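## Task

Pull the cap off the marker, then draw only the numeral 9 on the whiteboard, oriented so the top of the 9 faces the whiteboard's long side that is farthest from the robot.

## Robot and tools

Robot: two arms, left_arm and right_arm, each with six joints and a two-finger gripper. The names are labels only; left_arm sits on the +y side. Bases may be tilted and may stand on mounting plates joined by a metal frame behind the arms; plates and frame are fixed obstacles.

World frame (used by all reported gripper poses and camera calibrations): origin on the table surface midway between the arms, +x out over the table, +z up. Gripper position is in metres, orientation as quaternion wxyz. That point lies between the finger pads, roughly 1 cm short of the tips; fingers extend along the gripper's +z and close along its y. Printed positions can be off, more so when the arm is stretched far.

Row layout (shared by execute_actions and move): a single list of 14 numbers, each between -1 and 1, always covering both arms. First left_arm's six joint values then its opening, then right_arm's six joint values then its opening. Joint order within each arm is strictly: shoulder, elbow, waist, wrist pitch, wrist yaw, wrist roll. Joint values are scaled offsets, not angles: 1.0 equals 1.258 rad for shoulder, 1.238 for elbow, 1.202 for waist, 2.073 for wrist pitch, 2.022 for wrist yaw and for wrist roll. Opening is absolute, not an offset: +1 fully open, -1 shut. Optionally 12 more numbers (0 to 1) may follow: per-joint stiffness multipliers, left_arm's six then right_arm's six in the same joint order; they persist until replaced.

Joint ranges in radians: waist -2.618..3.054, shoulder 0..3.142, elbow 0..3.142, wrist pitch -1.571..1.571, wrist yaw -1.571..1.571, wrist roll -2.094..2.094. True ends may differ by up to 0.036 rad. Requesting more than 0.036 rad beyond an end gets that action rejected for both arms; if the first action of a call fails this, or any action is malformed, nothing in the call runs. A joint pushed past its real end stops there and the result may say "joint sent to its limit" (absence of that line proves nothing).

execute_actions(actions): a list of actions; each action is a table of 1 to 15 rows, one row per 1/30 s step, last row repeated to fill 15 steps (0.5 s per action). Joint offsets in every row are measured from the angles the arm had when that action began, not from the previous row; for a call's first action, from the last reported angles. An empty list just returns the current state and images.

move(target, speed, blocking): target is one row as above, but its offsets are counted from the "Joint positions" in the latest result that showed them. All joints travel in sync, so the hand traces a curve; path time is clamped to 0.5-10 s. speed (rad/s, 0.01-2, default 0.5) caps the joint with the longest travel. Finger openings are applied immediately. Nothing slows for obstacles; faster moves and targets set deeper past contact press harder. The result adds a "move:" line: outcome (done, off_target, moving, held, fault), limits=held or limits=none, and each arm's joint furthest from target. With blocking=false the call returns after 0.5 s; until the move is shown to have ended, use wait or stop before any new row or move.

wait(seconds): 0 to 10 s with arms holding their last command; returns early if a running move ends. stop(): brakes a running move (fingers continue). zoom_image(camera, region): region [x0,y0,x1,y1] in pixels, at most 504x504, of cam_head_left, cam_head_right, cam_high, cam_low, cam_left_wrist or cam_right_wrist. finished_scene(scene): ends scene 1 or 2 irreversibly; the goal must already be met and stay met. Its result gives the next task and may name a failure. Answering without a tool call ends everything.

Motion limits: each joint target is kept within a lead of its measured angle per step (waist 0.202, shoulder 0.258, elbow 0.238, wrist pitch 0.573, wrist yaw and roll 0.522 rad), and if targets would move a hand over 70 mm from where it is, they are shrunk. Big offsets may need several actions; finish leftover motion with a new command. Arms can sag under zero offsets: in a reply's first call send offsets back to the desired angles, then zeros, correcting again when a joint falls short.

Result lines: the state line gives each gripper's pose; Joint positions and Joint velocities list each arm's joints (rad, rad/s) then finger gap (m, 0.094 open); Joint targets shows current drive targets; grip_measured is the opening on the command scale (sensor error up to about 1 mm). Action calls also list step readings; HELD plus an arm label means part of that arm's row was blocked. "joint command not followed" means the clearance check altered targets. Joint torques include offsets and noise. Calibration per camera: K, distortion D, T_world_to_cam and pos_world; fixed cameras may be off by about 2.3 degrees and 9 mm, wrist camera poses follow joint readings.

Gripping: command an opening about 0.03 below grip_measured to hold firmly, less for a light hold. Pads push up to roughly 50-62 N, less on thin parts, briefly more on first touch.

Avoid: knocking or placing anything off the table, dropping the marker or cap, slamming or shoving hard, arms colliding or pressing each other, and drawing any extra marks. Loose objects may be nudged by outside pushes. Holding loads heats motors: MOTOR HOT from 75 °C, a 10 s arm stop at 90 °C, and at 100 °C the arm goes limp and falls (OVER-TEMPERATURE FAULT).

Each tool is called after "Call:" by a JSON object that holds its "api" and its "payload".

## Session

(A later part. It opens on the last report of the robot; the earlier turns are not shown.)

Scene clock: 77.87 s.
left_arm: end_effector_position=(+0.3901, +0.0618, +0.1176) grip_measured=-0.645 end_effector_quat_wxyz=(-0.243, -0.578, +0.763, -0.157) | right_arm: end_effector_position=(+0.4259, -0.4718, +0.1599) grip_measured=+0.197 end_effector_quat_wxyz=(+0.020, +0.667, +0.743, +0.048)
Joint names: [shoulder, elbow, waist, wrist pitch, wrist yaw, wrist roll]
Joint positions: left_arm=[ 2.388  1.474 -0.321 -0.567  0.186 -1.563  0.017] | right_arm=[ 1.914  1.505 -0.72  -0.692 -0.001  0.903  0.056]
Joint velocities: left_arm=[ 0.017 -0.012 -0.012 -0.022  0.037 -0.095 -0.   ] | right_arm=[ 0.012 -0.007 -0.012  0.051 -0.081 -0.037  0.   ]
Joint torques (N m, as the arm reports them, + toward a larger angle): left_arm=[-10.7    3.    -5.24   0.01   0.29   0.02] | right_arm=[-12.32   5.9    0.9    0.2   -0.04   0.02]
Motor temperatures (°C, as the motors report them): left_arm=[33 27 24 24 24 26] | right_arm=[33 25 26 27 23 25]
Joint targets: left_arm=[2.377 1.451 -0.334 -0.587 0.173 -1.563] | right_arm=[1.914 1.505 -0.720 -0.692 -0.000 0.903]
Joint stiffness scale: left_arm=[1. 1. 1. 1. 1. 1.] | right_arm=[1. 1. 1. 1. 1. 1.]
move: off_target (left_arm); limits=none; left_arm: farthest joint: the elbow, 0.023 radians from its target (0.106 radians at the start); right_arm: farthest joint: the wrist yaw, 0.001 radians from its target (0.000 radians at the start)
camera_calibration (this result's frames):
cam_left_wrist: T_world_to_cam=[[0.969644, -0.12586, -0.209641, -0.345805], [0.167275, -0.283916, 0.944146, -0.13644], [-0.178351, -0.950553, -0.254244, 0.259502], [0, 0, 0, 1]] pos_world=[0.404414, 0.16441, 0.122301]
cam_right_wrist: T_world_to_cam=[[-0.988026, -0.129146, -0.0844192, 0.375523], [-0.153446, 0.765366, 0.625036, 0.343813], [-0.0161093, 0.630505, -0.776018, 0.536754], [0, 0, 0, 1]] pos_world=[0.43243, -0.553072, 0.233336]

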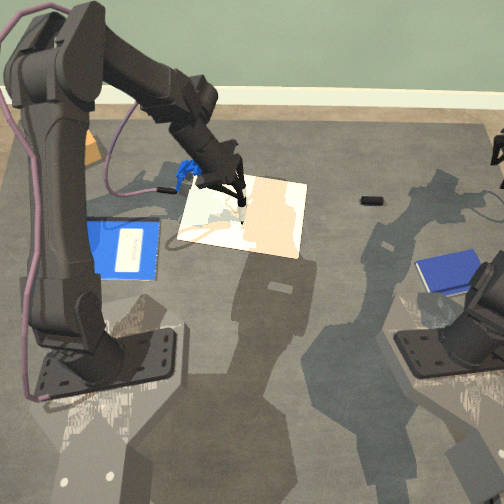

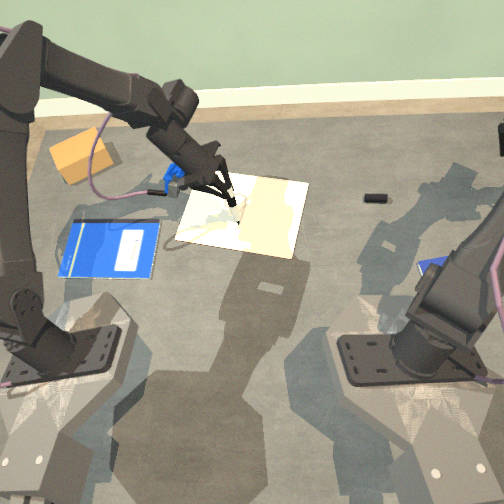

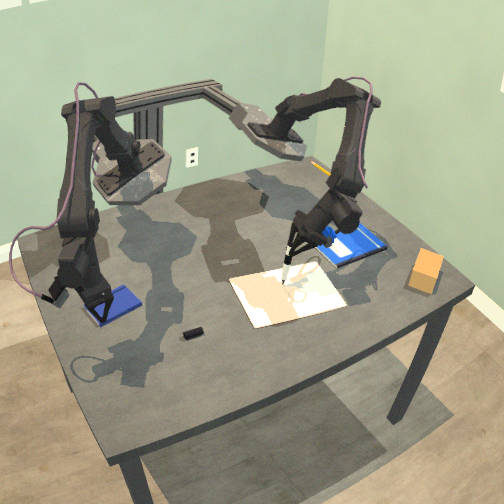

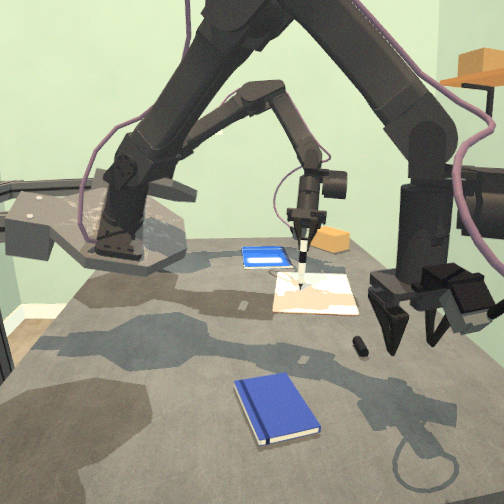

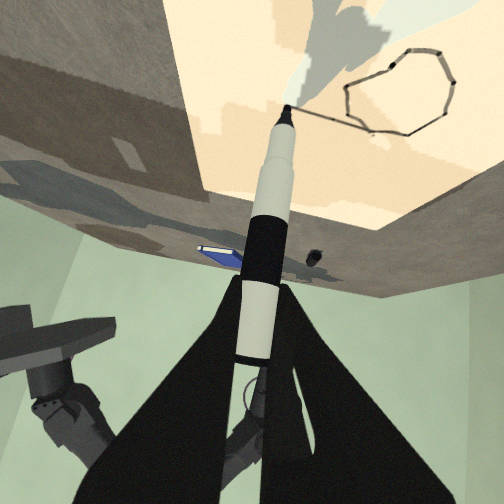

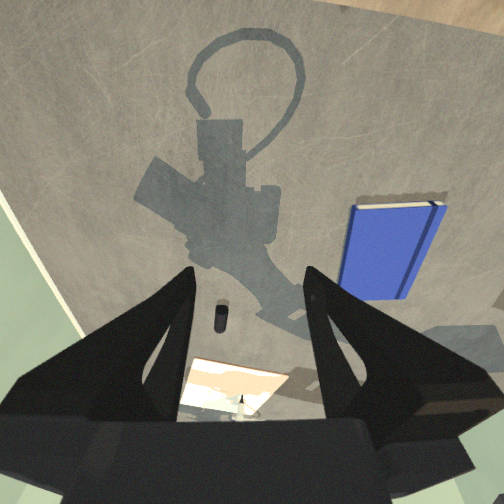

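Call:
{"api": "move", "payload": {"target": [-0.03,-0.065,-0.011,-0.007,-0.006,0,-0.69,0,0,0,0,0,0,0.2], "speed": 0.09}}

Call:
{"api": "move", "payload": {"target": [-0.1,-0.06,-0.02,0,0.015,0,-0.69,0,0,0,0,0,0,0.2], "speed": 0.2}}

Scene clock: 79.27 s.
left_arm: end_effector_position=(+0.3728, +0.0665, +0.1174) grip_measured=-0.645 end_effector_quat_wxyz=(-0.252, -0.576, +0.764, -0.145) | right_arm: end_effector_position=(+0.4260, -0.4717, +0.1599) grip_measured=+0.197 end_effector_quat_wxyz=(+0.020, +0.667, +0.743, +0.049)
Joint names: [shoulder, elbow, waist, wrist pitch, wrist yaw, wrist roll]
Joint positions: left_arm=[ 2.364  1.415 -0.321 -0.564  0.185 -1.563  0.017] | right_arm=[ 1.914  1.505 -0.72  -0.692 -0.001  0.903  0.056]
Joint velocities: left_arm=[-0.012  0.017 -0.007  0.037 -0.037  0.007 -0.   ] | right_arm=[-0.017 -0.022  0.017 -0.037  0.022 -0.007 -0.001]
Joint torques (N m, as the arm reports them, + toward a larger angle): left_arm=[-10.55   2.96  -5.13  -0.02   0.28   0.02] | right_arm=[-12.27   5.9    0.81   0.19  -0.03   0.04]
Motor temperatures (°C, as the motors report them): left_arm=[33 27 24 24 24 26] | right_arm=[33 25 26 27 23 25]
Joint targets: left_arm=[2.351 1.394 -0.334 -0.582 0.174 -1.563] | right_arm=[1.914 1.505 -0.720 -0.692 -0.001 0.903]
Joint stiffness scale: left_arm=[1. 1. 1. 1. 1. 1.] | right_arm=[1. 1. 1. 1. 1. 1.]
move: off_target (left_arm); limits=none; left_arm: farthest joint: the elbow, 0.021 radians from its target (0.080 radians at the start); right_arm: farthest joint: the waist, 0.000 radians from its target (0.000 radians at the start)
camera_calibration (this result's frames):
cam_left_wrist: T_world_to_cam=[[0.96185, -0.135895, -0.237439, -0.321655], [0.189827, -0.293461, 0.936935, -0.13896], [-0.197004, -0.946263, -0.256469, 0.267689], [0, 0, 0, 1]] pos_world=[0.388498, 0.168813, 0.122476]
cam_right_wrist: T_world_to_cam=[[-0.987986, -0.129134, -0.0849045, 0.375676], [-0.153733, 0.764956, 0.625466, 0.343589], [-0.0158205, 0.631004, -0.775618, 0.536741], [0, 0, 0, 1]] pos_world=[0.432476, -0.553004, 0.233299]

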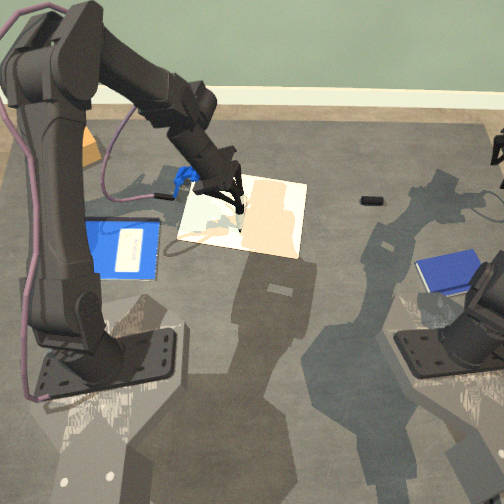

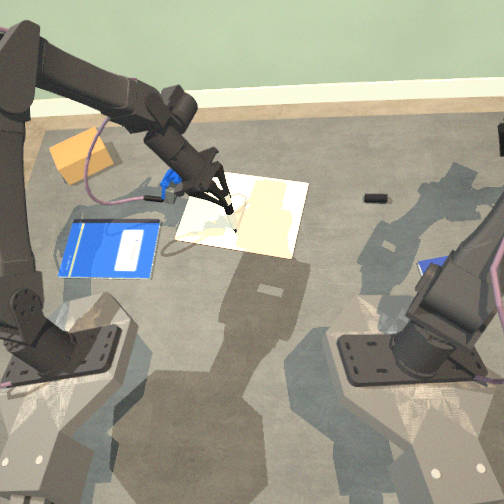

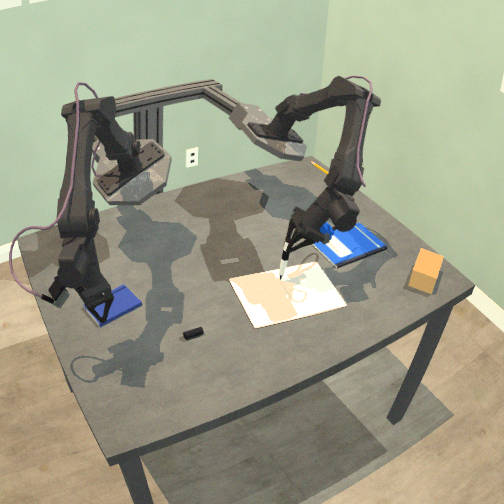

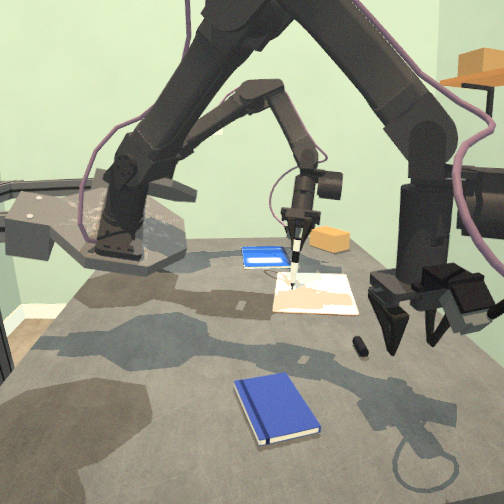

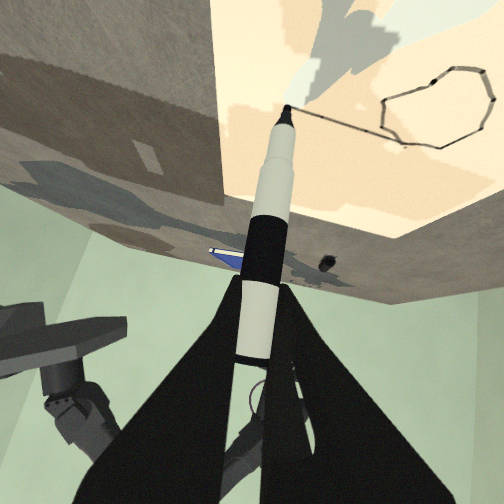

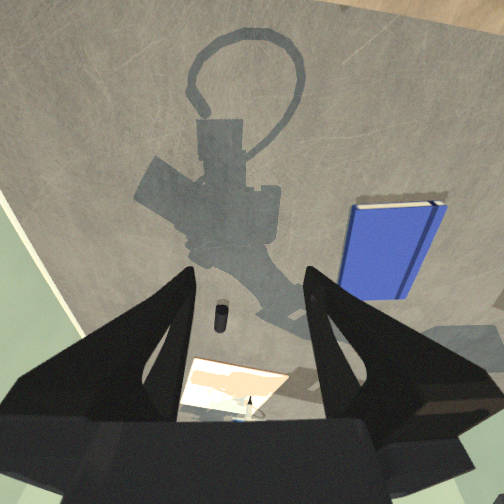

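Scene clock: 80.27 s.
left_arm: end_effector_position=(+0.3788, +0.0699, +0.1500) grip_measured=-0.645 end_effector_quat_wxyz=(-0.243, -0.572, +0.764, -0.174) | right_arm: end_effector_position=(+0.4260, -0.4716, +0.1599) grip_measured=+0.197 end_effector_quat_wxyz=(+0.020, +0.667, +0.743, +0.049)
Joint names: [shoulder, elbow, waist, wrist pitch, wrist yaw, wrist roll]
Joint positions: left_arm=[ 2.253  1.359 -0.333 -0.562  0.204 -1.563  0.017] | right_arm=[ 1.914  1.505 -0.72  -0.692 -0.002  0.903  0.056]
Joint velocities: left_arm=[-0.002 -0.017 -0.007  0.022 -0.037  0.022  0.   ] | right_arm=[-0.007 -0.002 -0.012  0.022 -0.007  0.007 -0.   ]
Joint torques (N m, as the arm reports them, + toward a larger angle): left_arm=[-10.25   3.38  -4.87   0.26   0.58   0.02] | right_arm=[-12.31   5.86   0.81   0.21  -0.04   0.02]
Motor temperatures (°C, as the motors report them): left_arm=[33 27 24 24 24 26] | right_arm=[33 25 26 27 23 25]
Joint targets: left_arm=[2.238 1.341 -0.345 -0.563 0.216 -1.563] | right_arm=[1.914 1.505 -0.720 -0.692 -0.001 0.903]
Joint stiffness scale: left_arm=[1. 1. 1. 1. 1. 1.] | right_arm=[1. 1. 1. 1. 1. 1.]
move: done; limits=none; left_arm: farthest joint: the elbow, 0.018 radians from its target (0.074 radians at the start); right_arm: farthest joint: the wrist yaw, 0.001 radians from its target (0.000 radians at the start)
camera_calibration (this result's frames):
cam_left_wrist: T_world_to_cam=[[0.973773, -0.13154, -0.185641, -0.331769], [0.147099, -0.258477, 0.954752, -0.158529], [-0.173572, -0.95702, -0.232349, 0.268686], [0, 0, 0, 1]] pos_world=[0.393024, 0.172521, 0.152195]
cam_right_wrist: T_world_to_cam=[[-0.987966, -0.129127, -0.0851471, 0.375753], [-0.153877, 0.764752, 0.625681, 0.343477], [-0.0156761, 0.631253, -0.775418, 0.536734], [0, 0, 0, 1]] pos_world=[0.432498, -0.55297, 0.23328]

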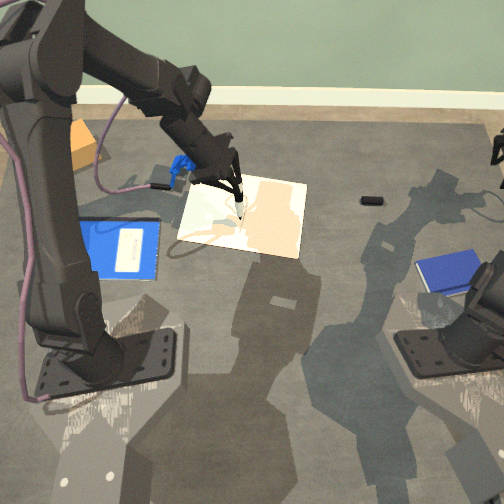

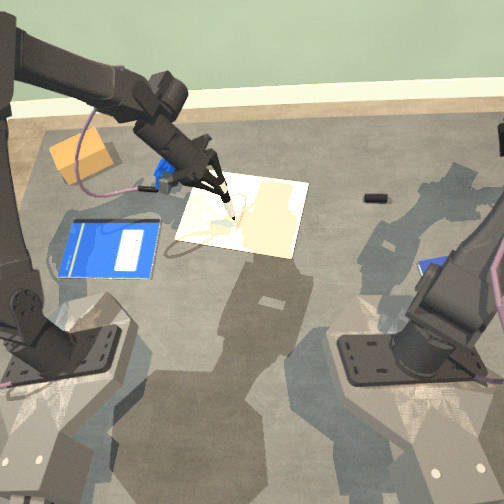

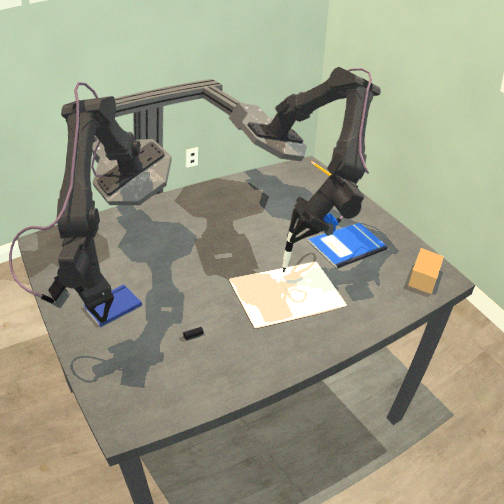

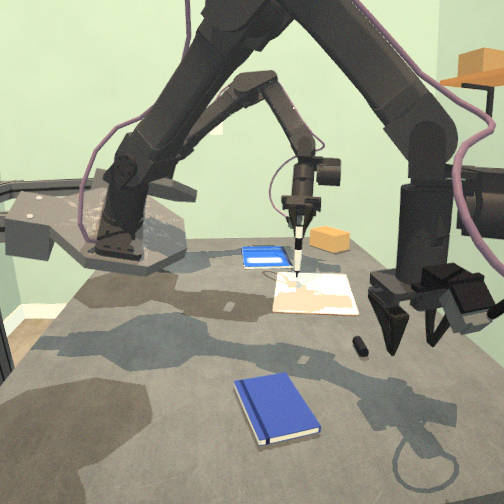

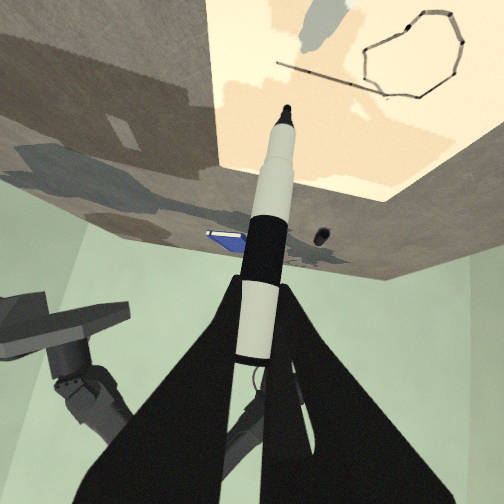

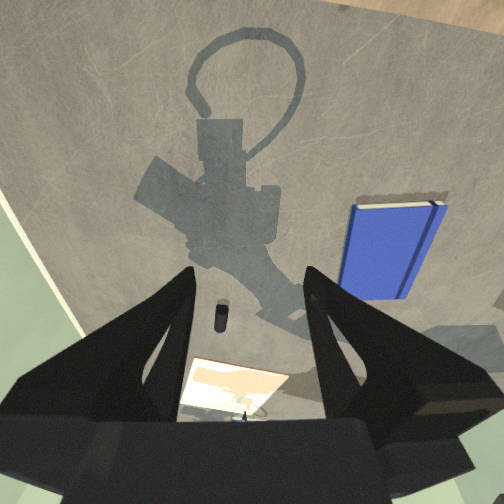

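Call:
{"api": "finished_scene", "payload": {"scene": 1}}

The scene is finished.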